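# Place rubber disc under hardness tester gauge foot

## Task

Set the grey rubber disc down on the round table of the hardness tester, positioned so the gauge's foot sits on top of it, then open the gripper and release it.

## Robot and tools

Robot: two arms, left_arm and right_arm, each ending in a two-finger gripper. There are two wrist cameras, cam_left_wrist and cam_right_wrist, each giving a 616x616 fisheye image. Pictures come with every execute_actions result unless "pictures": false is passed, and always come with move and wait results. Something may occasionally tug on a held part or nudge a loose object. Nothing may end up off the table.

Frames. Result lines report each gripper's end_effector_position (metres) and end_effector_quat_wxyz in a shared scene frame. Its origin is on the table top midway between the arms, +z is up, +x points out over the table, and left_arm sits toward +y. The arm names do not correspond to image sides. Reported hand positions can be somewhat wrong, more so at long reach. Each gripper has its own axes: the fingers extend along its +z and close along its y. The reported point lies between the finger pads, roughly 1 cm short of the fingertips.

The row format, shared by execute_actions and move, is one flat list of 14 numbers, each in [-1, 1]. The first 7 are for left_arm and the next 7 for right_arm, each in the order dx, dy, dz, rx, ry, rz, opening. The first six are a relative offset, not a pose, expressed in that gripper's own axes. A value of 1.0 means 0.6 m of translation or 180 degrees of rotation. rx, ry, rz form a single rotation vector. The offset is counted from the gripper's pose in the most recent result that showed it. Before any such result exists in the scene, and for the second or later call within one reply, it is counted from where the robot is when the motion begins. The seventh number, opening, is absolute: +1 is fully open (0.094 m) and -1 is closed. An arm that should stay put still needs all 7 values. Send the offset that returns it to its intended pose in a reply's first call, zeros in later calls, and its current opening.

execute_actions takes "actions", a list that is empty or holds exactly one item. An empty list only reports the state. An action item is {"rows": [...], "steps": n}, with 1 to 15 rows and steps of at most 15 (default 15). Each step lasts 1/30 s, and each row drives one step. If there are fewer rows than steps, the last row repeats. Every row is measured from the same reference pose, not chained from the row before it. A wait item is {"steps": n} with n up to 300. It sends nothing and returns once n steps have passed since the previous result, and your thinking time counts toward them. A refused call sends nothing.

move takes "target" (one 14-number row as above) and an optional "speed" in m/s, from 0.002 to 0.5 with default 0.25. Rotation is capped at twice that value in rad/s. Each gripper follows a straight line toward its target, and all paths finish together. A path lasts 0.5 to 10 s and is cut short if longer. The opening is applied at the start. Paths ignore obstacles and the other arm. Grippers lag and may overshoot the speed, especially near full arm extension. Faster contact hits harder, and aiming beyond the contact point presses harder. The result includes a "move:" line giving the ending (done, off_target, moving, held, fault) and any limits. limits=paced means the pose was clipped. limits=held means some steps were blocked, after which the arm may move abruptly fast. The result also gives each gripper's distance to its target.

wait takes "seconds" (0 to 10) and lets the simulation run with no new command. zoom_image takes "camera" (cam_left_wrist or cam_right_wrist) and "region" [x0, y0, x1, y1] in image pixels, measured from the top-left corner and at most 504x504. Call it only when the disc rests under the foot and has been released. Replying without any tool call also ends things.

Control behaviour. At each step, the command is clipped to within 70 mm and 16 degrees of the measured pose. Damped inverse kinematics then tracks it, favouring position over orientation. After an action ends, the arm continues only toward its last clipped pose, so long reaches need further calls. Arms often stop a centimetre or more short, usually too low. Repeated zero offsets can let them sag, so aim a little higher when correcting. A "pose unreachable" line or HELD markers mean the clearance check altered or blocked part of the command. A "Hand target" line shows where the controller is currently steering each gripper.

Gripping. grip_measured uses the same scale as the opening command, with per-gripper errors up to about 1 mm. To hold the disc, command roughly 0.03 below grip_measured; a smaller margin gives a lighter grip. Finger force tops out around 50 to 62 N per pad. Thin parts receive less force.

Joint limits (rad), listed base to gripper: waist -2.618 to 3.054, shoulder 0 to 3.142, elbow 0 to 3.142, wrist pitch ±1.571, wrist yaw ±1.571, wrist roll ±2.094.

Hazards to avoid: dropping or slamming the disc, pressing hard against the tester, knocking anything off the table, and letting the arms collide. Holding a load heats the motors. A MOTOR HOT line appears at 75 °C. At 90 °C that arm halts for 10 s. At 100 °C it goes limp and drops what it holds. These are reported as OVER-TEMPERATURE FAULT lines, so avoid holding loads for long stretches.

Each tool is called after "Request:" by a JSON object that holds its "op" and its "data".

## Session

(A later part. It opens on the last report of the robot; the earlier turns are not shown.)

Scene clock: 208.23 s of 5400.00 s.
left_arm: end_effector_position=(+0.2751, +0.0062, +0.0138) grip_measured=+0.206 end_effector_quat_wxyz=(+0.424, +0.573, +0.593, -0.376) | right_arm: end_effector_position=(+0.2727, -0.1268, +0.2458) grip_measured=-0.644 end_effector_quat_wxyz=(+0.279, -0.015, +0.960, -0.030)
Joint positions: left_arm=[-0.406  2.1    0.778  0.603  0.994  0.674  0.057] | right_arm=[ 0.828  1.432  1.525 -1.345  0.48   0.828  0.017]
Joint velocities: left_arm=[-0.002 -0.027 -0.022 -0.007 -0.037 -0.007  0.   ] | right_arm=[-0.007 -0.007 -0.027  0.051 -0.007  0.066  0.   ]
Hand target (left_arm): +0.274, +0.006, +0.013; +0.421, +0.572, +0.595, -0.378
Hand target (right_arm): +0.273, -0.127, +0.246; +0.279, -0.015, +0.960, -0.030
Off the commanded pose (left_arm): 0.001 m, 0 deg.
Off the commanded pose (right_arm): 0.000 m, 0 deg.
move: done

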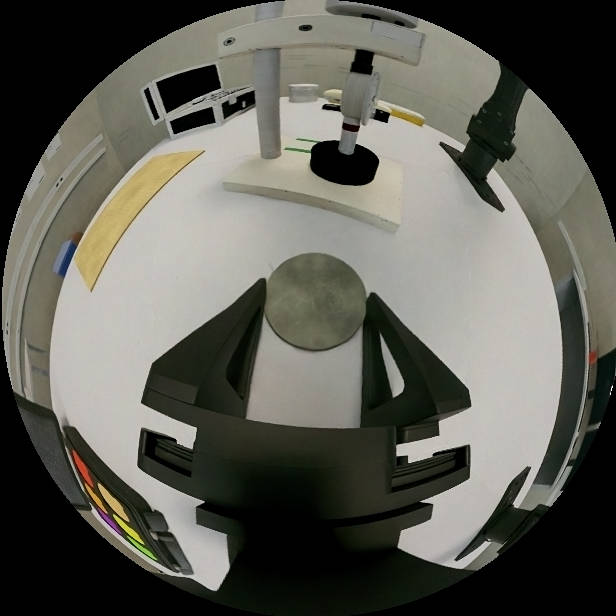

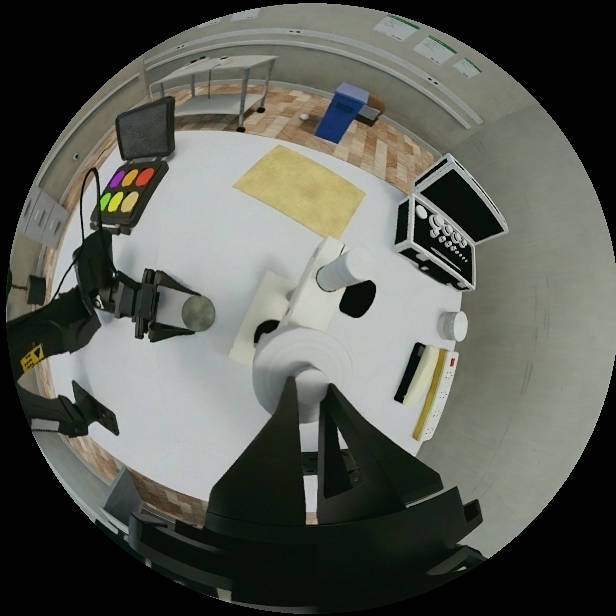

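Request:
{"op": "move", "data": {"target": [0.004,-0.003,0.002,0,0.035,0,0.5, 0,0,0,0,0,0,-0.7], "speed": 0.02}}

Scene clock: 213.83 s of 5400.00 s.
left_arm: end_effector_position=(+0.2721, +0.0082, +0.0111) grip_measured=+0.498 end_effector_quat_wxyz=(+0.397, +0.584, +0.612, -0.356) | right_arm: end_effector_position=(+0.2727, -0.1268, +0.2458) grip_measured=-0.644 end_effector_quat_wxyz=(+0.279, -0.015, +0.960, -0.030)
Joint positions: left_arm=[-0.42   2.049  0.797  0.439  0.934  0.737  0.07 ] | right_arm=[ 0.828  1.432  1.525 -1.345  0.48   0.828  0.017]
Joint velocities: left_arm=[-0.007 -0.002  0.012  0.022 -0.037 -0.037  0.   ] | right_arm=[-0.012  0.002 -0.002 -0.007  0.007  0.007 -0.001]
Hand target (left_arm): +0.273, +0.006, +0.011; +0.392, +0.592, +0.615, -0.343
Hand target (right_arm): +0.273, -0.127, +0.246; +0.279, -0.015, +0.960, -0.030
Off the commanded pose (left_arm): 0.003 m, 2 deg.
Off the commanded pose (right_arm): 0.000 m, 0 deg.
move: done

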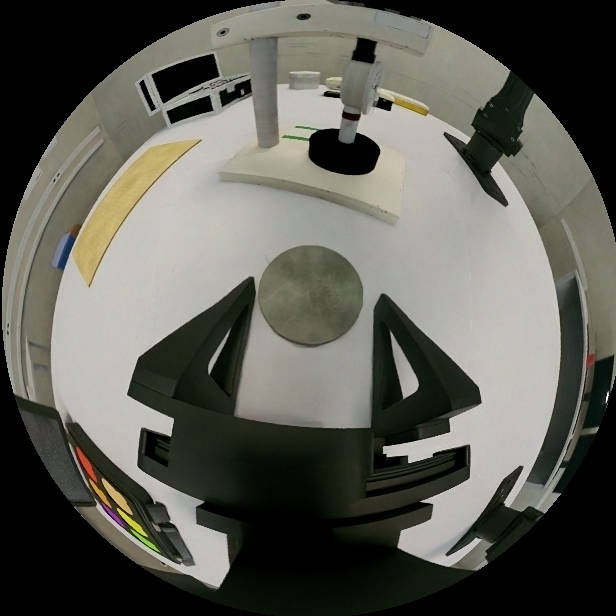

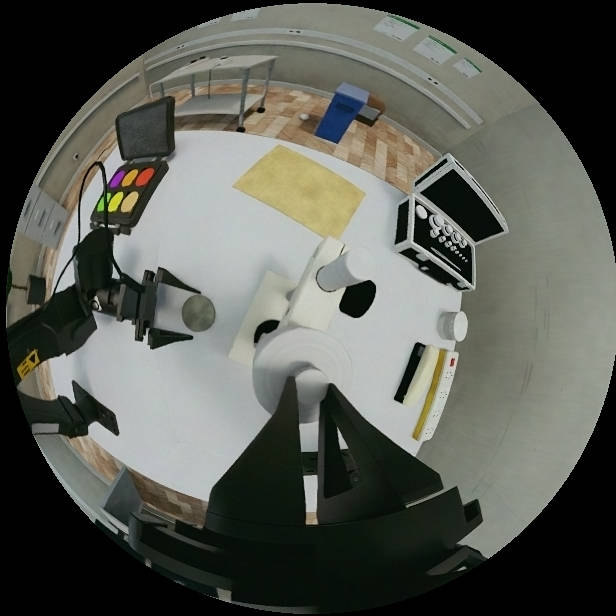

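Request:
{"op": "move", "data": {"target": [0.003,0,0.002,0,0,0,0.19, 0,0,0,0,0,0,-0.7], "speed": 0.01}}

Scene clock: 216.20 s of 5400.00 s.
left_arm: end_effector_position=(+0.2722, +0.0079, +0.0115) grip_measured=+0.207 end_effector_quat_wxyz=(+0.398, +0.585, +0.611, -0.356) | right_arm: end_effector_position=(+0.2727, -0.1268, +0.2458) grip_measured=-0.644 end_effector_quat_wxyz=(+0.279, -0.015, +0.960, -0.030)
Joint positions: left_arm=[-0.42   2.049  0.798  0.44   0.936  0.737  0.057] | right_arm=[ 0.828  1.432  1.525 -1.345  0.48   0.828  0.017]
Joint velocities: left_arm=[-0.002  0.022 -0.027 -0.022 -0.11  -0.022  0.   ] | right_arm=[-0.002 -0.002  0.017  0.051 -0.051 -0.007 -0.001]
Hand target (left_arm): +0.272, +0.008, +0.009; +0.397, +0.584, +0.612, -0.356
Hand target (right_arm): +0.273, -0.127, +0.246; +0.279, -0.015, +0.960, -0.030
Off the commanded pose (left_arm): 0.003 m, 0 deg.
Off the commanded pose (right_arm): 0.000 m, 0 deg.
move: done

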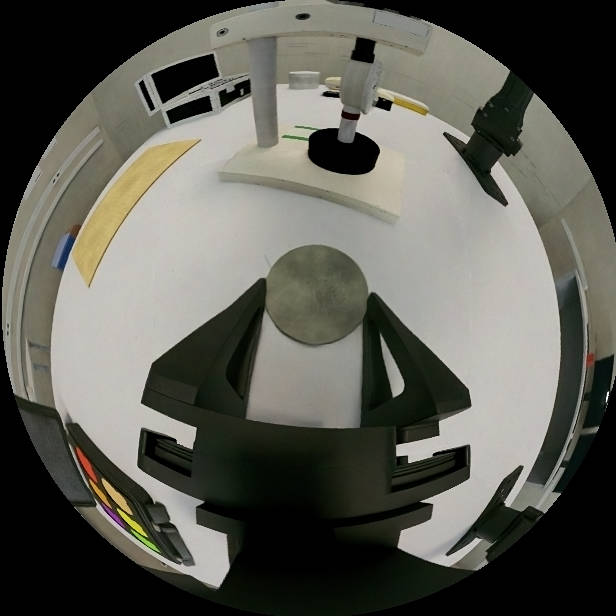

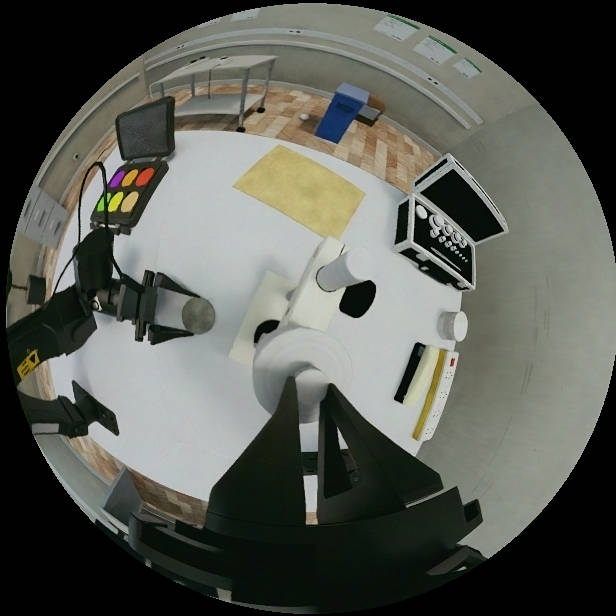

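Request:
{"op": "move", "data": {"target": [-0.005,0,0.017,0,0,0,0.5, 0,0,0,0,0,0,-0.7], "speed": 0.01}}

Request:
{"op": "move", "data": {"target": [0,0,0,0,0,0,0.19, 0,0,0,0,0,0,-0.7], "speed": 0.01}}

Scene clock: 220.90 s of 5400.00 s.
left_arm: end_effector_position=(+0.2714, +0.0015, +0.0117) grip_measured=+0.498 end_effector_quat_wxyz=(+0.400, +0.584, +0.610, -0.356) | right_arm: end_effector_position=(+0.2727, -0.1268, +0.2458) grip_measured=-0.644 end_effector_quat_wxyz=(+0.279, -0.015, +0.960, -0.030)
Joint positions: left_arm=[-0.438  2.056  0.798  0.471  0.924  0.71   0.07 ] | right_arm=[ 0.828  1.432  1.525 -1.345  0.48   0.828  0.017]
Joint velocities: left_arm=[ 0.002 -0.002 -0.007  0.022  0.037 -0.022 -0.001] | right_arm=[-0.002 -0.007  0.007 -0.051 -0.007 -0.081 -0.001]
Hand target (left_arm): +0.273, -0.002, +0.010; +0.398, +0.585, +0.611, -0.356
Hand target (right_arm): +0.273, -0.127, +0.246; +0.279, -0.015, +0.960, -0.030
Off the commanded pose (left_arm): 0.005 m, 0 deg.
Off the commanded pose (right_arm): 0.000 m, 0 deg.
After step 90, 0.40 s passed at rest.
move: done

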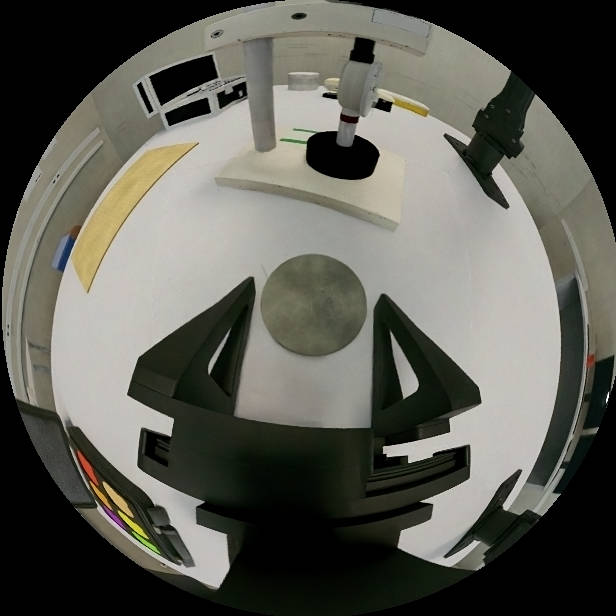

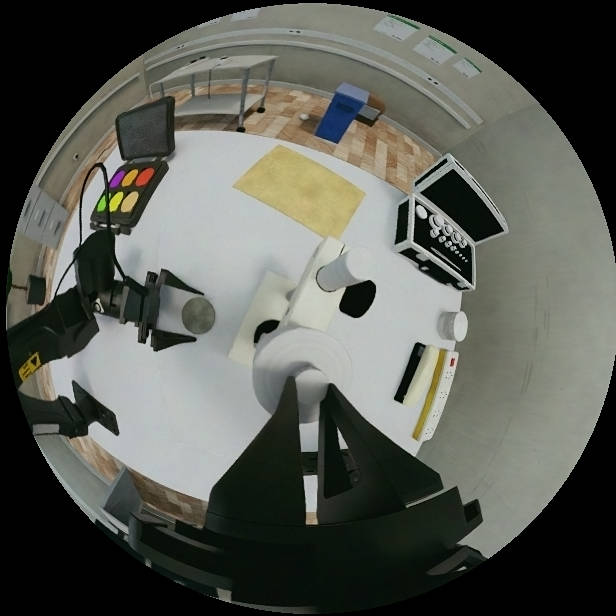

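Scene clock: 221.40 s of 5400.00 s.
left_arm: end_effector_position=(+0.2715, +0.0015, +0.0117) grip_measured=+0.226 end_effector_quat_wxyz=(+0.400, +0.584, +0.610, -0.356) | right_arm: end_effector_position=(+0.2727, -0.1268, +0.2458) grip_measured=-0.644 end_effector_quat_wxyz=(+0.279, -0.015, +0.960, -0.030)
Joint positions: left_arm=[-0.438  2.056  0.798  0.472  0.924  0.71   0.058] | right_arm=[ 0.828  1.432  1.525 -1.345  0.48   0.828  0.017]
Joint velocities: left_arm=[ 0.002 -0.007  0.002  0.007 -0.007  0.037  0.   ] | right_arm=[-0.007 -0.022 -0.012 -0.007  0.081  0.022  0.   ]
Hand target (left_arm): +0.271, +0.002, +0.012; +0.400, +0.584, +0.610, -0.356
Hand target (right_arm): +0.273, -0.127, +0.246; +0.279, -0.015, +0.960, -0.030
Off the commanded pose (left_arm): 0.000 m, 0 deg.
Off the commanded pose (right_arm): 0.000 m, 0 deg.
move: done

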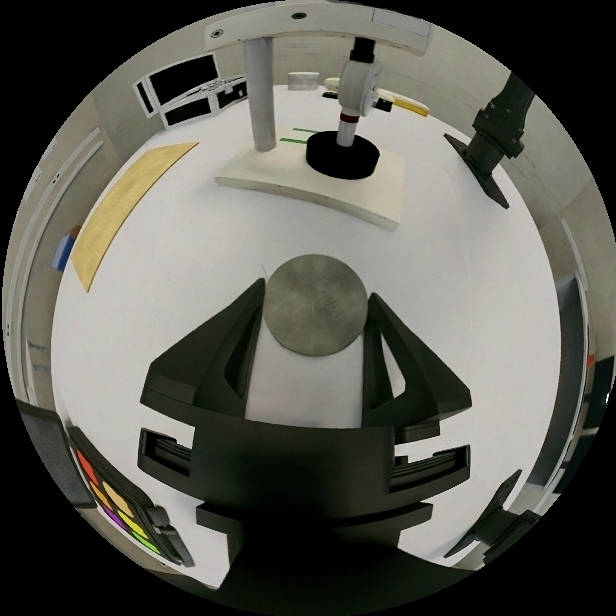

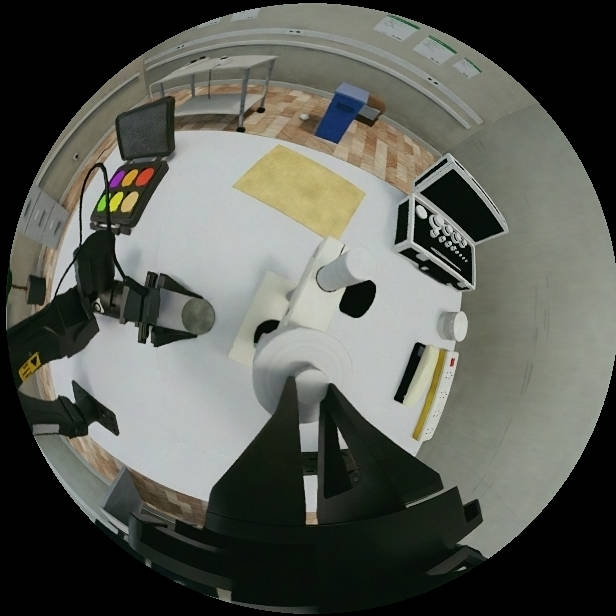

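Request:
{"op": "move", "data": {"target": [0,0,0.010,0,0,-0.016,0.5, 0,0,0,0,0,0,-0.7], "speed": 0.01}}

Request:
{"op": "move", "data": {"target": [0,0,0,0,0,0,0.19, 0,0,0,0,0,0,-0.7], "speed": 0.01}}

Scene clock: 226.33 s of 5400.00 s.
left_arm: end_effector_position=(+0.2726, +0.0000, +0.0104) grip_measured=+0.498 end_effector_quat_wxyz=(+0.393, +0.568, +0.625, -0.363) | right_arm: end_effector_position=(+0.2727, -0.1268, +0.2458) grip_measured=-0.644 end_effector_quat_wxyz=(+0.279, -0.015, +0.960, -0.030)
Joint positions: left_arm=[-0.443  2.063  0.798  0.489  0.915  0.653  0.07 ] | right_arm=[ 0.828  1.432  1.525 -1.345  0.48   0.828  0.017]
Joint velocities: left_arm=[-0.017  0.007 -0.007 -0.007 -0.007 -0.051  0.   ] | right_arm=[ 0.002 -0.002 -0.027 -0.066 -0.022  0.007  0.   ]
Hand target (left_arm): +0.272, -0.004, +0.009; +0.391, +0.569, +0.625, -0.366
Hand target (right_arm): +0.273, -0.127, +0.246; +0.279, -0.015, +0.960, -0.030
Off the commanded pose (left_arm): 0.004 m, 0 deg.
Off the commanded pose (right_arm): 0.000 m, 0 deg.
move: done

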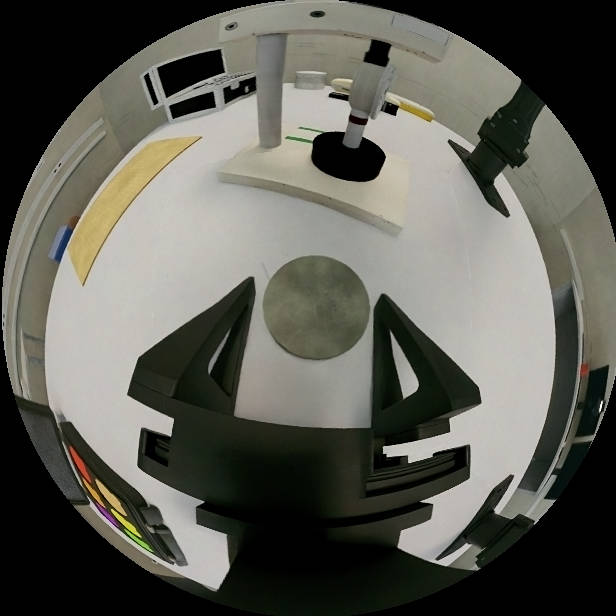

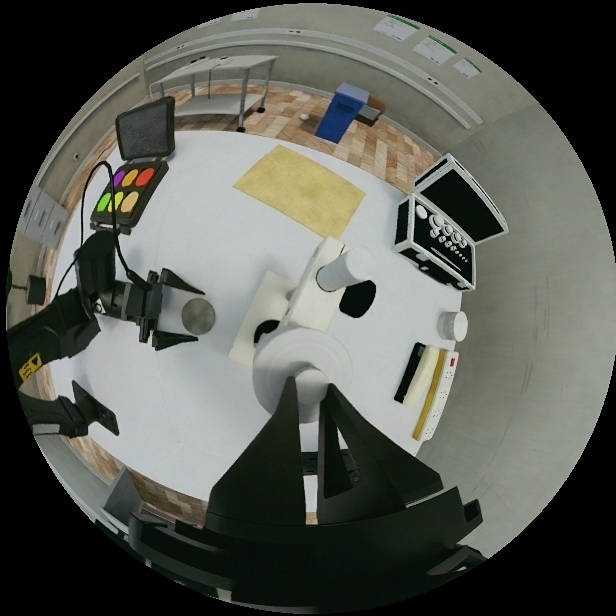

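Scene clock: 226.83 s of 5400.00 s.
left_arm: end_effector_position=(+0.2727, +0.0000, +0.0103) grip_measured=+0.234 end_effector_quat_wxyz=(+0.393, +0.568, +0.625, -0.363) | right_arm: end_effector_position=(+0.2727, -0.1268, +0.2458) grip_measured=-0.644 end_effector_quat_wxyz=(+0.279, -0.015, +0.960, -0.030)
Joint positions: left_arm=[-0.443  2.063  0.798  0.489  0.915  0.653  0.058] | right_arm=[ 0.828  1.432  1.525 -1.345  0.48   0.828  0.017]
Joint velocities: left_arm=[-0.007  0.027  0.012  0.037  0.022  0.007 -0.001] | right_arm=[ 0.002 -0.007  0.007 -0.066  0.022 -0.007 -0.   ]
Hand target (left_arm): +0.273, +0.000, +0.010; +0.393, +0.568, +0.625, -0.363
Hand target (right_arm): +0.273, -0.127, +0.246; +0.279, -0.015, +0.960, -0.030
Off the commanded pose (left_arm): 0.000 m, 0 deg.
Off the commanded pose (right_arm): 0.000 m, 0 deg.
move: done

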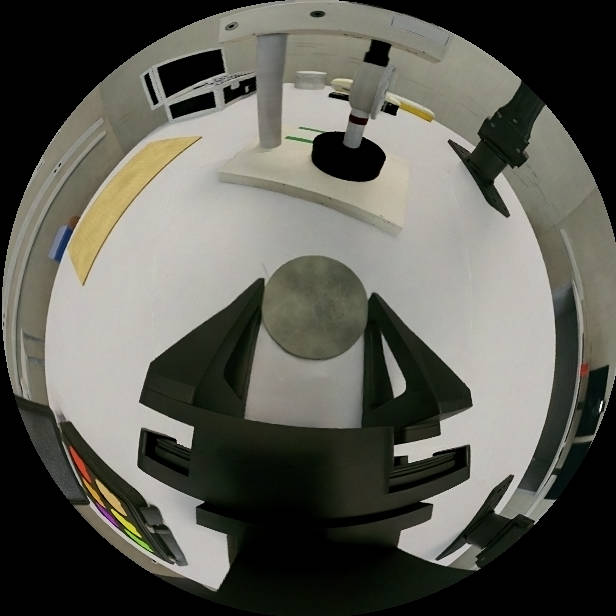

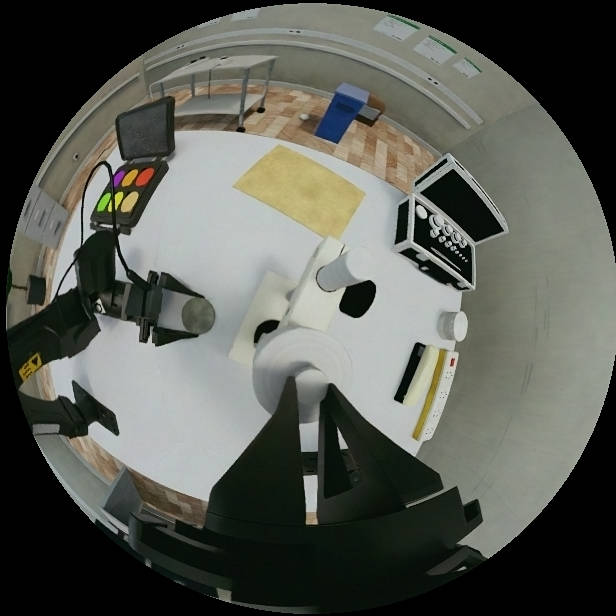

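Request:
{"op": "move", "data": {"target": [-0.09,0,-0.043,0,0,0,0.19, 0,0,0,0,0,0,-0.7], "speed": 0.04}}

Scene clock: 233.37 s of 5400.00 s.
left_arm: end_effector_position=(+0.2653, +0.0038, +0.0529) grip_measured=+0.234 end_effector_quat_wxyz=(+0.378, +0.565, +0.636, -0.367) | right_arm: end_effector_position=(+0.2727, -0.1268, +0.2458) grip_measured=-0.644 end_effector_quat_wxyz=(+0.279, -0.015, +0.960, -0.030)
Joint positions: left_arm=[-0.443  1.885  0.815  0.255  0.911  0.653  0.058] | right_arm=[ 0.828  1.432  1.525 -1.345  0.48   0.828  0.017]
Joint velocities: left_arm=[ 0.007 -0.012 -0.012 -0.11  -0.081 -0.081 -0.   ] | right_arm=[ 0.007  0.002 -0.007  0.007 -0.051 -0.022 -0.001]
Hand target (left_arm): +0.272, +0.000, +0.069; +0.393, +0.568, +0.625, -0.363
Hand target (right_arm): +0.273, -0.127, +0.246; +0.279, -0.015, +0.960, -0.030
Off the commanded pose (left_arm): 0.019 m, 2 deg.
Off the commanded pose (right_arm): 0.000 m, 0 deg.
After step 90, 1.73 s passed at rest.
move: off_target (left_arm)

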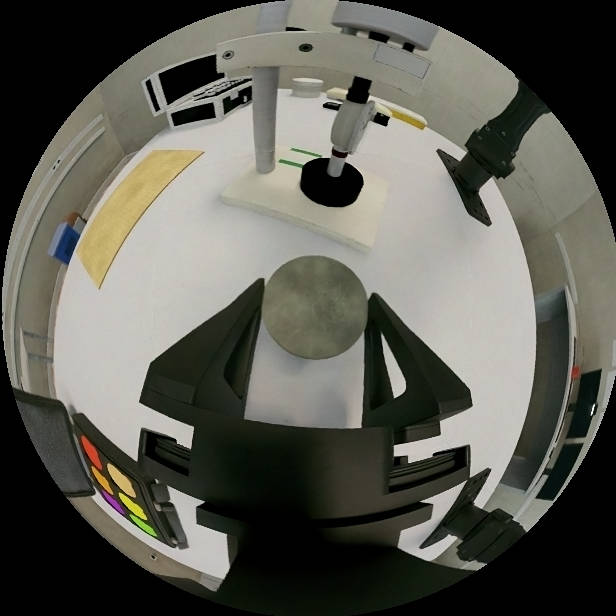

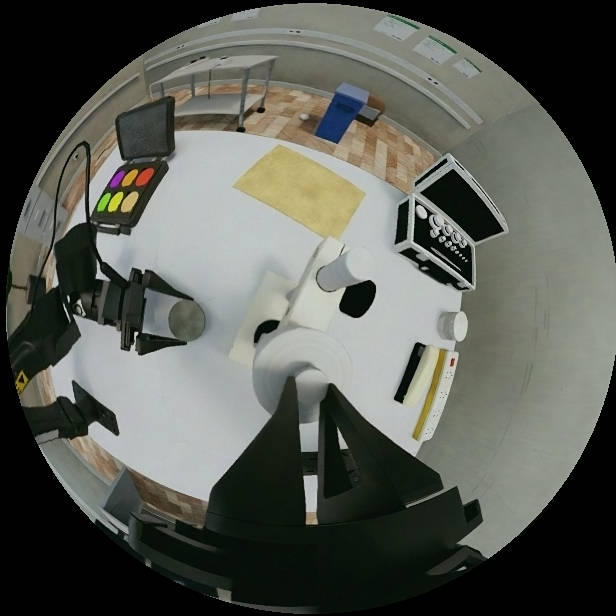

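Request:
{"op": "move", "data": {"target": [-0.074,0,0.111,-0.004,-0.0065,0.0096,0.19, 0,0,0,0,0,0,-0.7], "speed": 0.04}}

Scene clock: 238.97 s of 5400.00 s.
left_arm: end_effector_position=(+0.2659, -0.0665, +0.0525) grip_measured=+0.234 end_effector_quat_wxyz=(+0.378, +0.569, +0.635, -0.362) | right_arm: end_effector_position=(+0.2727, -0.1268, +0.2458) grip_measured=-0.644 end_effector_quat_wxyz=(+0.279, -0.015, +0.960, -0.030)
Joint positions: left_arm=[-0.627  1.985  0.934  0.372  0.769  0.48   0.058] | right_arm=[ 0.828  1.432  1.525 -1.345  0.48   0.828  0.017]
Joint velocities: left_arm=[-0.007  0.002 -0.002  0.066 -0.007 -0.022 -0.001] | right_arm=[-0.007 -0.007  0.002 -0.066  0.022  0.007 -0.001]
Hand target (left_arm): +0.273, -0.074, +0.063; +0.393, +0.569, +0.625, -0.362
Hand target (right_arm): +0.273, -0.127, +0.246; +0.279, -0.015, +0.960, -0.030
Off the commanded pose (left_arm): 0.015 m, 2 deg.
Off the commanded pose (right_arm): 0.000 m, 0 deg.
After step 90, 0.30 s passed at rest.
move: off_target (left_arm)

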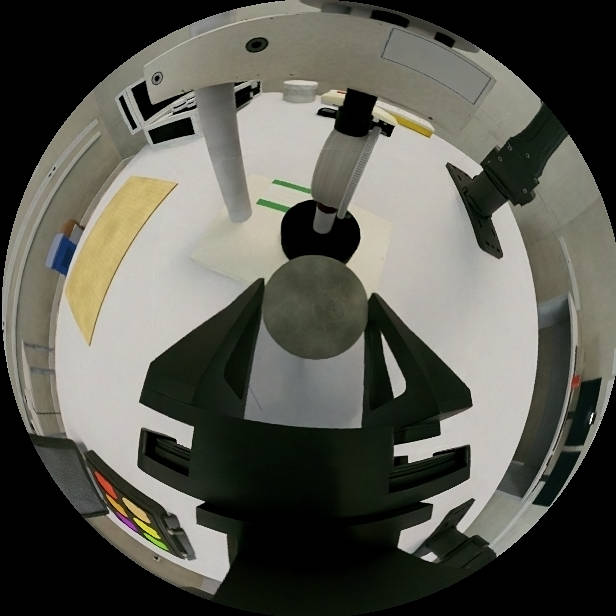

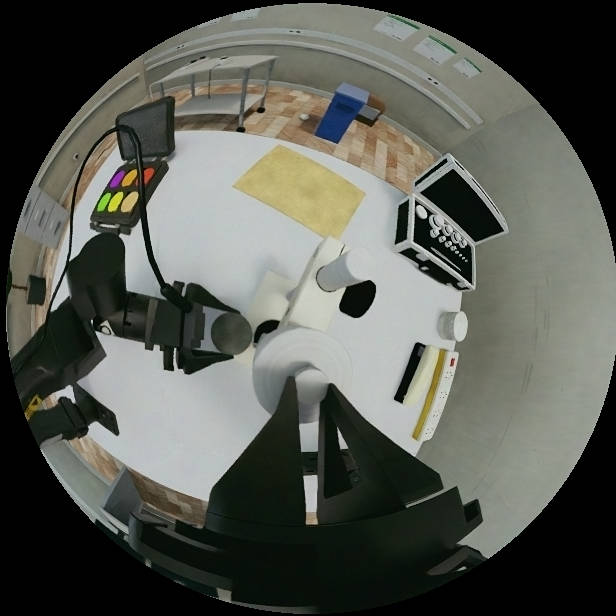

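Request:
{"op": "move", "data": {"target": [-0.015,0.004,0.03,-0.005,-0.015,0.011,0.19, 0,0,0,0,0,0,-0.7], "speed": 0.02}}

Request:
{"op": "zoom_image", "data": {"camera": "cam_left_wrist", "region": [200, 100, 450, 350]}}

Scene clock: 245.73 s of 5400.00 s.
left_arm: end_effector_position=(+0.2661, -0.0792, +0.0442) grip_measured=+0.234 end_effector_quat_wxyz=(+0.392, +0.568, +0.627, -0.362) | right_arm: end_effector_position=(+0.2727, -0.1268, +0.2458) grip_measured=-0.644 end_effector_quat_wxyz=(+0.279, -0.015, +0.960, -0.030)
Joint positions: left_arm=[-0.655  2.038  0.934  0.476  0.749  0.449  0.058] | right_arm=[ 0.828  1.432  1.525 -1.345  0.48   0.828  0.017]
Joint velocities: left_arm=[ 0.002  0.002 -0.002  0.022  0.022 -0.022  0.001] | right_arm=[-0.022  0.017 -0.007  0.037 -0.007  0.007 -0.001]
Hand target (left_arm): +0.270, -0.086, +0.053; +0.404, +0.568, +0.618, -0.364
Hand target (right_arm): +0.273, -0.127, +0.246; +0.279, -0.015, +0.960, -0.030
Off the commanded pose (left_arm): 0.011 m, 2 deg.
Off the commanded pose (right_arm): 0.000 m, 0 deg.
After step 90, 2.00 s passed at rest.
move: off_target (left_arm)

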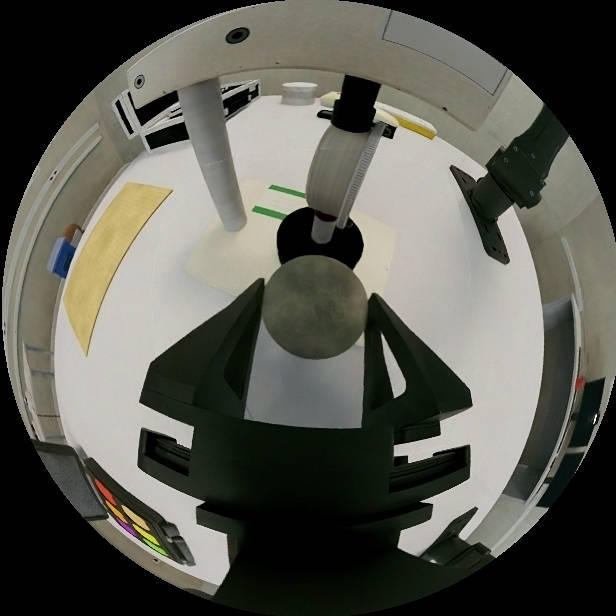

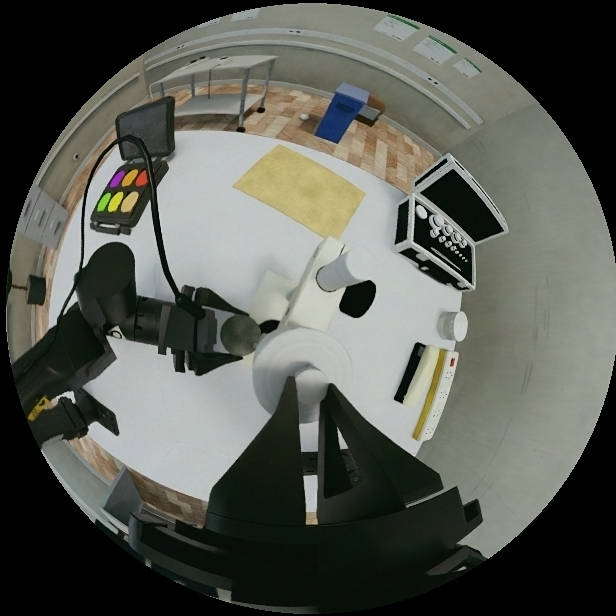

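Region (200, 100, 450, 350) of cam_left_wrist's 616x616 image, scaled by 2.016, with more detail than that image has.

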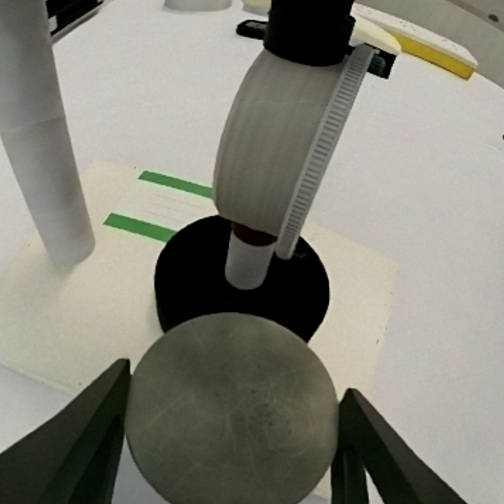

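Request:
{"op": "execute_actions", "data": {"actions": [{"rows": [[-0.019,0.0055,0.0047,-0.003,-0.008,0.006,0.19,-0.011,0,-0.017,-0.006,-0.010,0.003,-0.7],[-0.019,0.0055,0.0047,-0.003,-0.008,0.006,0.19,-0.020,0,-0.031,-0.012,-0.020,0.005,-0.7],[-0.019,0.0055,0.0047,-0.003,-0.008,0.006,0.19,-0.024,0,-0.038,-0.018,-0.029,0.008,-0.7],[-0.019,0.0055,0.0047,-0.003,-0.008,0.006,0.19,-0.027,0,-0.042,-0.018,-0.029,0.008,-0.7],[-0.019,0.0055,0.0047,-0.003,-0.008,0.006,0.19,-0.029,0,-0.046,-0.018,-0.029,0.008,-0.7],[-0.019,0.0055,0.0047,-0.003,-0.008,0.006,0.19,-0.032,0,-0.051,-0.018,-0.029,0.008,-0.7],[-0.019,0.0055,0.0047,-0.003,-0.008,0.006,0.19,-0.035,0,-0.055,-0.018,-0.029,0.008,-0.7],[-0.019,0.0055,0.0047,-0.003,-0.008,0.006,0.19,-0.038,0,-0.059,-0.018,-0.029,0.008,-0.7],[-0.019,0.0055,0.0047,-0.003,-0.008,0.006,0.19,-0.040,0,-0.063,-0.018,-0.029,0.008,-0.7],[-0.019,0.0055,0.0047,-0.003,-0.008,0.006,0.19,-0.043,0,-0.068,-0.018,-0.029,0.008,-0.7],[-0.019,0.0055,0.0047,-0.003,-0.008,0.006,0.19,-0.046,0,-0.072,-0.018,-0.029,0.008,-0.7],[-0.019,0.0055,0.0047,-0.003,-0.008,0.006,0.19,-0.048,0,-0.076,-0.018,-0.029,0.008,-0.7],[-0.019,0.0055,0.0047,-0.003,-0.008,0.006,0.19,-0.051,0,-0.080,-0.018,-0.029,0.008,-0.7],[-0.019,0.0055,0.0047,-0.003,-0.008,0.006,0.19,-0.054,0,-0.084,-0.018,-0.029,0.008,-0.7]], "steps": 15}], "pictures": false}}

Request:
{"op": "execute_actions", "data": {"actions": [{"steps": 20}]}}

Scene clock: 255.40 s of 5400.00 s.
left_arm: end_effector_position=(+0.2675, -0.0797, +0.0454) grip_measured=+0.234 end_effector_quat_wxyz=(+0.395, +0.567, +0.626, -0.361) | right_arm: end_effector_position=(+0.2708, -0.1263, +0.2624) grip_measured=-0.644 end_effector_quat_wxyz=(+0.274, -0.016, +0.961, -0.029)
Joint positions: left_arm=[-0.655  2.038  0.934  0.485  0.746  0.446  0.058] | right_arm=[ 0.829  1.457  1.623 -1.423  0.47   0.83   0.017]
Joint velocities: left_arm=[ 0.002  0.012 -0.017  0.007  0.007  0.007  0.   ] | right_arm=[-0.027  0.232  0.276 -0.3   -0.022  0.095  0.   ]
Hand target (left_arm): +0.270, -0.086, +0.053; +0.406, +0.567, +0.618, -0.363
Hand target (right_arm): +0.272, -0.125, +0.304; +0.322, -0.011, +0.947, +0.004
Off the commanded pose (left_arm): 0.011 m, 2 deg.
Off the commanded pose (right_arm): 0.043 m, 7 deg.
Steps of this call (steps 1 to 90: nothing new was sent; then 6.17 s passed at rest; steps 91 to 105: all 15 steps of this action). Readings (end_effector_position):
91: left_arm (+0.2667, -0.0795, +0.0448) | right_arm (+0.2727, -0.1268, +0.2458)
92: left_arm (+0.2668, -0.0795, +0.0449) | right_arm (+0.2727, -0.1269, +0.2458)
94: left_arm (+0.2671, -0.0796, +0.0451) | right_arm (+0.2728, -0.1269, +0.2468)
98: left_arm (+0.2674, -0.0796, +0.0453) | right_arm (+0.2726, -0.1269, +0.2498)
105: the state above

Scene clock: 256.07 s of 5400.00 s.
left_arm: end_effector_position=(+0.2675, -0.0797, +0.0455) grip_measured=+0.234 end_effector_quat_wxyz=(+0.395, +0.567, +0.626, -0.361) | right_arm: end_effector_position=(+0.2707, -0.1264, +0.2623) grip_measured=-0.644 end_effector_quat_wxyz=(+0.270, -0.016, +0.962, -0.034)
Joint positions: left_arm=[-0.655  2.038  0.934  0.485  0.746  0.446  0.058] | right_arm=[ 0.829  1.47   1.638 -1.44   0.469  0.834  0.017]
Joint velocities: left_arm=[ 0.012  0.027  0.012  0.022  0.007  0.051 -0.   ] | right_arm=[-0.032 -0.007  0.007  0.022 -0.022 -0.051  0.001]
Hand target (left_arm): +0.270, -0.086, +0.053; +0.406, +0.567, +0.618, -0.363
Hand target (right_arm): +0.272, -0.125, +0.304; +0.322, -0.011, +0.947, +0.004
Off the commanded pose (left_arm): 0.011 m, 1 deg.
Off the commanded pose (right_arm): 0.043 m, 7 deg.
Steps of this call (steps 1 to 20: nothing new was sent). Readings (end_effector_position):
1: left_arm (+0.2675, -0.0797, +0.0454) | right_arm (+0.2708, -0.1264, +0.2622)
2: left_arm (+0.2675, -0.0797, +0.0454) | right_arm (+0.2708, -0.1264, +0.2623)
4: left_arm (+0.2675, -0.0797, +0.0455) | right_arm (+0.2707, -0.1264, +0.2622)
8: left_arm (+0.2675, -0.0797, +0.0455) | right_arm (+0.2707, -0.1264, +0.2623)
20: the state above

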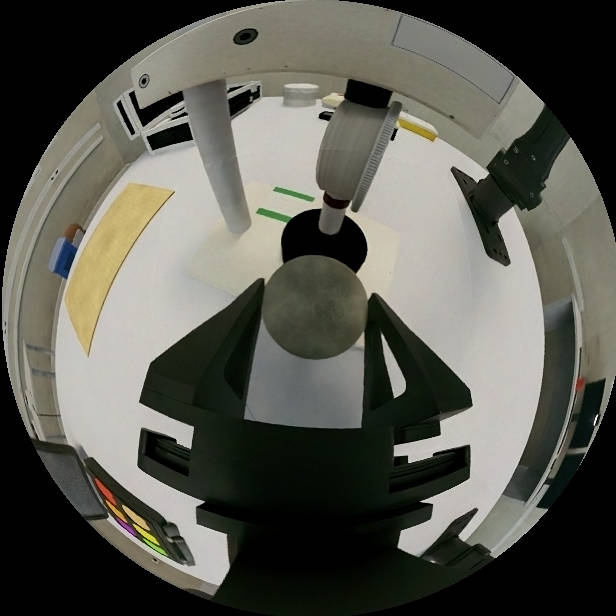

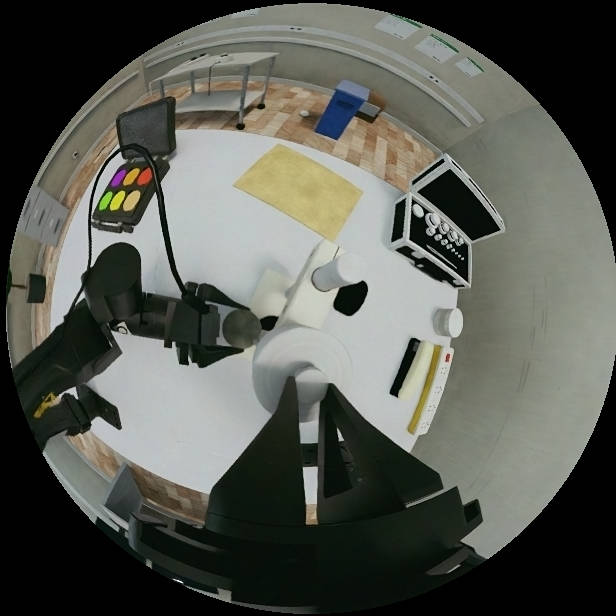

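Request:
{"op": "execute_actions", "data": {"actions": [{"rows": [[-0.0165,0.003,0.0065,-0.003,-0.007,0.005,0.19,-0.034,0,-0.056,-0.021,-0.034,0.009,-0.7],[-0.017,0.003,0.0085,-0.003,-0.007,0.005,0.19,-0.033,0,-0.054,-0.021,-0.034,0.009,-0.7],[-0.0176,0.0027,0.0105,-0.003,-0.007,0.005,0.19,-0.031,0,-0.051,-0.021,-0.034,0.009,-0.7],[-0.0182,0.0025,0.0125,-0.003,-0.007,0.005,0.19,-0.031,0,-0.051,-0.021,-0.034,0.009,-0.7],[-0.0187,0.0023,0.0145,-0.003,-0.007,0.005,0.19,-0.031,0,-0.051,-0.021,-0.034,0.009,-0.7],[-0.0193,0.002,0.0165,-0.003,-0.007,0.005,0.19,-0.031,0,-0.051,-0.021,-0.034,0.009,-0.7],[-0.0198,0.0018,0.0185,-0.003,-0.007,0.005,0.19,-0.031,0,-0.051,-0.021,-0.034,0.009,-0.7],[-0.0204,0.0016,0.0205,-0.003,-0.007,0.005,0.19,-0.031,0,-0.051,-0.021,-0.034,0.009,-0.7],[-0.021,0.0014,0.0225,-0.003,-0.007,0.005,0.19,-0.031,0,-0.051,-0.021,-0.034,0.009,-0.7],[-0.0215,0.0013,0.024,-0.003,-0.007,0.005,0.19,-0.031,0,-0.051,-0.021,-0.034,0.009,-0.7]], "steps": 15}], "pictures": false}}

Request:
{"op": "execute_actions", "data": {"actions": [{"steps": 15}]}}

Request:
{"op": "zoom_image", "data": {"camera": "cam_left_wrist", "region": [200, 100, 450, 350]}}

Scene clock: 267.13 s of 5400.00 s.
left_arm: end_effector_position=(+0.2641, -0.0896, +0.0419) grip_measured=+0.234 end_effector_quat_wxyz=(+0.395, +0.567, +0.626, -0.361) | right_arm: end_effector_position=(+0.2705, -0.1262, +0.2622) grip_measured=-0.644 end_effector_quat_wxyz=(+0.269, -0.014, +0.962, -0.033)
Joint positions: left_arm=[-0.682  2.058  0.943  0.509  0.723  0.425  0.058] | right_arm=[ 0.829  1.47   1.638 -1.44   0.468  0.837  0.017]
Joint velocities: left_arm=[-0.012  0.007  0.007 -0.037  0.022  0.022  0.   ] | right_arm=[-0.002 -0.007 -0.002  0.007 -0.037 -0.007  0.001]
Hand target (left_arm): +0.270, -0.098, +0.051; +0.408, +0.566, +0.619, -0.361
Hand target (right_arm): +0.270, -0.125, +0.297; +0.319, -0.011, +0.948, +0.004
Off the commanded pose (left_arm): 0.014 m, 2 deg.
Off the commanded pose (right_arm): 0.036 m, 7 deg.
Steps of this call (steps 1 to 90: nothing new was sent; then 7.57 s passed at rest; steps 91 to 105: all 15 steps of this action). Readings (end_effector_position):
91: left_arm (+0.2677, -0.0798, +0.0456) | right_arm (+0.2707, -0.1264, +0.2623)
92: left_arm (+0.2679, -0.0801, +0.0458) | right_arm (+0.2707, -0.1264, +0.2623)
94: left_arm (+0.2676, -0.0814, +0.0462) | right_arm (+0.2707, -0.1264, +0.2623)
98: left_arm (+0.2644, -0.0852, +0.0435) | right_arm (+0.2707, -0.1264, +0.2623)
105: the state above

Scene clock: 267.63 s of 5400.00 s.
left_arm: end_effector_position=(+0.2644, -0.0895, +0.0412) grip_measured=+0.234 end_effector_quat_wxyz=(+0.395, +0.566, +0.628, -0.360) | right_arm: end_effector_position=(+0.2705, -0.1262, +0.2622) grip_measured=-0.644 end_effector_quat_wxyz=(+0.269, -0.014, +0.962, -0.033)
Joint positions: left_arm=[-0.682  2.06   0.943  0.509  0.72   0.423  0.058] | right_arm=[ 0.829  1.47   1.638 -1.44   0.468  0.837  0.017]
Joint velocities: left_arm=[-0.002  0.002 -0.022  0.022 -0.007 -0.022  0.   ] | right_arm=[-0.002  0.007 -0.002 -0.037  0.022 -0.022 -0.   ]
Hand target (left_arm): +0.270, -0.098, +0.051; +0.408, +0.566, +0.619, -0.361
Hand target (right_arm): +0.270, -0.125, +0.297; +0.319, -0.011, +0.948, +0.004
Off the commanded pose (left_arm): 0.014 m, 2 deg.
Off the commanded pose (right_arm): 0.036 m, 7 deg.
Steps of this call (steps 1 to 15: nothing new was sent). Readings (end_effector_position):
1: left_arm (+0.2642, -0.0896, +0.0417) | right_arm (+0.2705, -0.1262, +0.2622)
2: left_arm (+0.2643, -0.0896, +0.0416) | right_arm (+0.2705, -0.1262, +0.2622)
4: left_arm (+0.2644, -0.0895, +0.0412) | right_arm (+0.2705, -0.1262, +0.2622)
8: left_arm (+0.2644, -0.0895, +0.0412) | right_arm (+0.2705, -0.1262, +0.2622)
15: the state above

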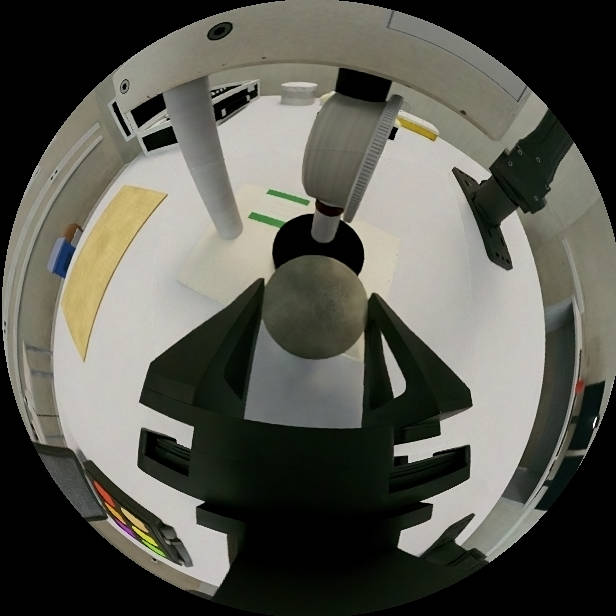

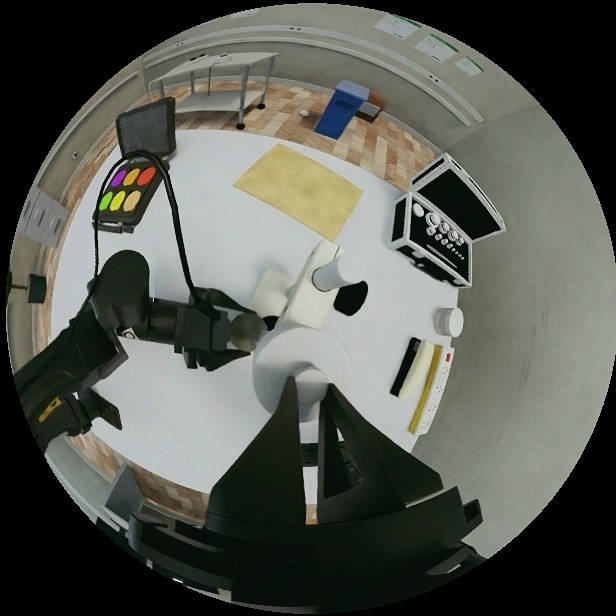

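Region (200, 100, 450, 350) of cam_left_wrist's 616x616 image, scaled by 2.016, with more detail than that image has.

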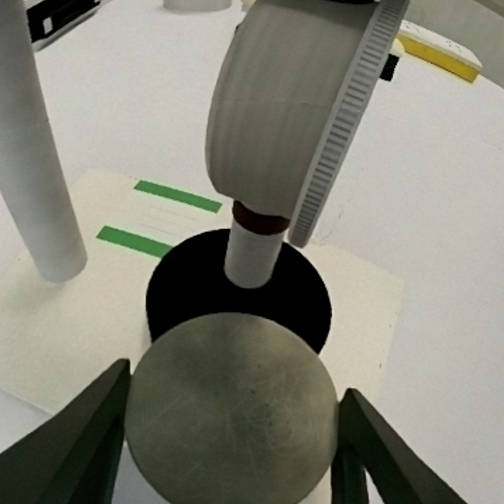

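Request:
{"op": "execute_actions", "data": {"actions": [{"rows": [[-0.0224,0.0083,0.0086,-0.003,-0.008,0.006,0.19,-0.031,0,-0.051,-0.021,-0.034,0.009,-0.7],[-0.0235,0.0086,0.0107,-0.003,-0.008,0.006,0.19,-0.031,0,-0.051,-0.021,-0.034,0.009,-0.7],[-0.0247,0.0089,0.0127,-0.003,-0.008,0.006,0.19,-0.031,0,-0.051,-0.021,-0.034,0.009,-0.7],[-0.0259,0.0092,0.0148,-0.003,-0.008,0.006,0.19,-0.031,0,-0.051,-0.021,-0.034,0.009,-0.7],[-0.027,0.0095,0.0169,-0.003,-0.008,0.006,0.19,-0.031,0,-0.051,-0.021,-0.034,0.009,-0.7],[-0.0282,0.0098,0.019,-0.003,-0.008,0.006,0.19,-0.031,0,-0.051,-0.021,-0.034,0.009,-0.7],[-0.0294,0.0101,0.0211,-0.003,-0.008,0.006,0.19,-0.031,0,-0.051,-0.021,-0.034,0.009,-0.7],[-0.0306,0.0104,0.0231,-0.003,-0.008,0.006,0.19,-0.031,0,-0.051,-0.021,-0.034,0.009,-0.7],[-0.0317,0.0107,0.0252,-0.003,-0.008,0.006,0.19,-0.031,0,-0.051,-0.021,-0.034,0.009,-0.7],[-0.0329,0.0109,0.0273,-0.003,-0.008,0.006,0.19,-0.031,0,-0.051,-0.021,-0.034,0.009,-0.7]], "steps": 15}], "pictures": false}}

Request:
{"op": "execute_actions", "data": {"actions": [{"steps": 15}]}}

Scene clock: 275.57 s of 5400.00 s.
left_arm: end_effector_position=(+0.2675, -0.1046, +0.0433) grip_measured=+0.234 end_effector_quat_wxyz=(+0.398, +0.567, +0.624, -0.360) | right_arm: end_effector_position=(+0.2705, -0.1262, +0.2622) grip_measured=-0.644 end_effector_quat_wxyz=(+0.269, -0.014, +0.962, -0.033)
Joint positions: left_arm=[-0.709  2.088  0.992  0.51   0.701  0.407  0.058] | right_arm=[ 0.829  1.47   1.638 -1.44   0.468  0.838  0.017]
Joint velocities: left_arm=[-0.007  0.017  0.002  0.022 -0.051 -0.037 -0.001] | right_arm=[ 0.007  0.002  0.017 -0.095 -0.007  0.022 -0.   ]
Hand target (left_arm): +0.273, -0.112, +0.052; +0.408, +0.565, +0.619, -0.361
Hand target (right_arm): +0.270, -0.125, +0.297; +0.318, -0.010, +0.948, +0.005
Off the commanded pose (left_arm): 0.013 m, 1 deg.
Off the commanded pose (right_arm): 0.036 m, 7 deg.
Steps of this call (steps 1 to 90: nothing new was sent; then 4.43 s passed at rest; steps 91 to 105: all 15 steps of this action). Readings (end_effector_position):
91: left_arm (+0.2644, -0.0895, +0.0412) | right_arm (+0.2705, -0.1262, +0.2622)
92: left_arm (+0.2643, -0.0897, +0.0411) | right_arm (+0.2705, -0.1262, +0.2622)
94: left_arm (+0.2648, -0.0912, +0.0416) | right_arm (+0.2705, -0.1262, +0.2622)
98: left_arm (+0.2664, -0.0979, +0.0423) | right_arm (+0.2705, -0.1262, +0.2622)
105: the state above

Scene clock: 276.07 s of 5400.00 s.
left_arm: end_effector_position=(+0.2680, -0.1044, +0.0429) grip_measured=+0.234 end_effector_quat_wxyz=(+0.398, +0.566, +0.626, -0.359) | right_arm: end_effector_position=(+0.2705, -0.1262, +0.2622) grip_measured=-0.644 end_effector_quat_wxyz=(+0.269, -0.014, +0.962, -0.033)
Joint positions: left_arm=[-0.709  2.088  0.992  0.51   0.698  0.405  0.058] | right_arm=[ 0.829  1.47   1.638 -1.44   0.468  0.838  0.017]
Joint velocities: left_arm=[ 0.007  0.017 -0.022  0.037  0.022 -0.081 -0.   ] | right_arm=[-0.022 -0.007  0.007  0.095 -0.139 -0.022 -0.001]
Hand target (left_arm): +0.273, -0.112, +0.052; +0.408, +0.565, +0.619, -0.361
Hand target (right_arm): +0.270, -0.125, +0.297; +0.318, -0.010, +0.948, +0.005
Off the commanded pose (left_arm): 0.013 m, 1 deg.
Off the commanded pose (right_arm): 0.036 m, 7 deg.
Steps of this call (steps 1 to 15: nothing new was sent). Readings (end_effector_position):
1: left_arm (+0.2676, -0.1046, +0.0432) | right_arm (+0.2705, -0.1262, +0.2622)
2: left_arm (+0.2677, -0.1045, +0.0432) | right_arm (+0.2705, -0.1262, +0.2622)
4: left_arm (+0.2678, -0.1045, +0.0430) | right_arm (+0.2705, -0.1262, +0.2622)
8: left_arm (+0.2679, -0.1045, +0.0429) | right_arm (+0.2705, -0.1262, +0.2622)
15: the state above

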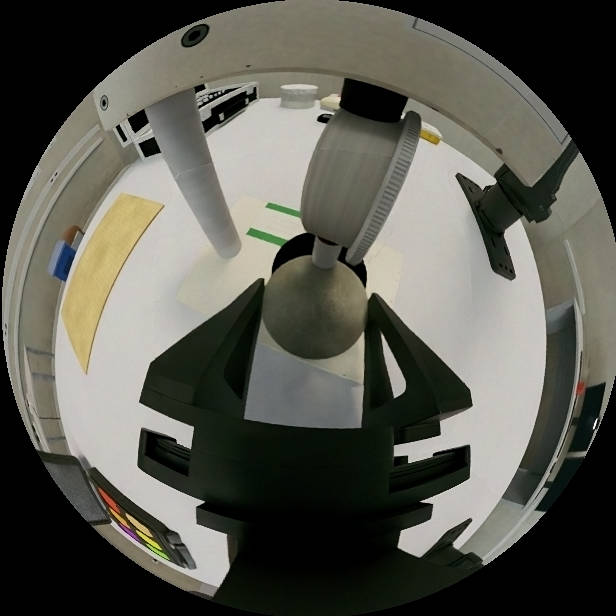

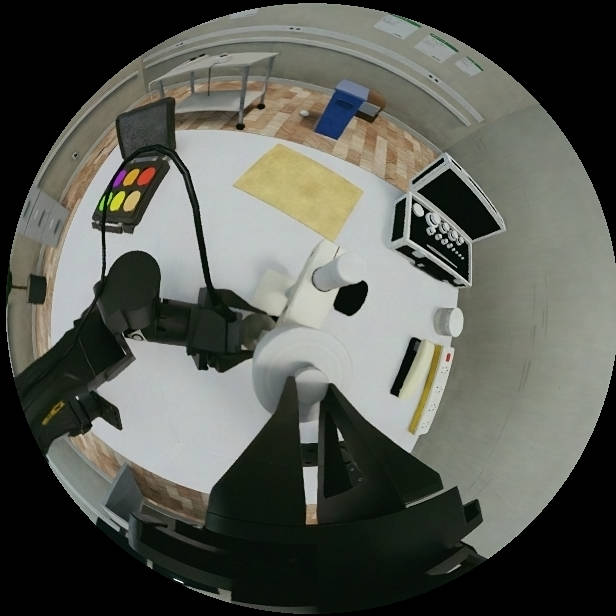

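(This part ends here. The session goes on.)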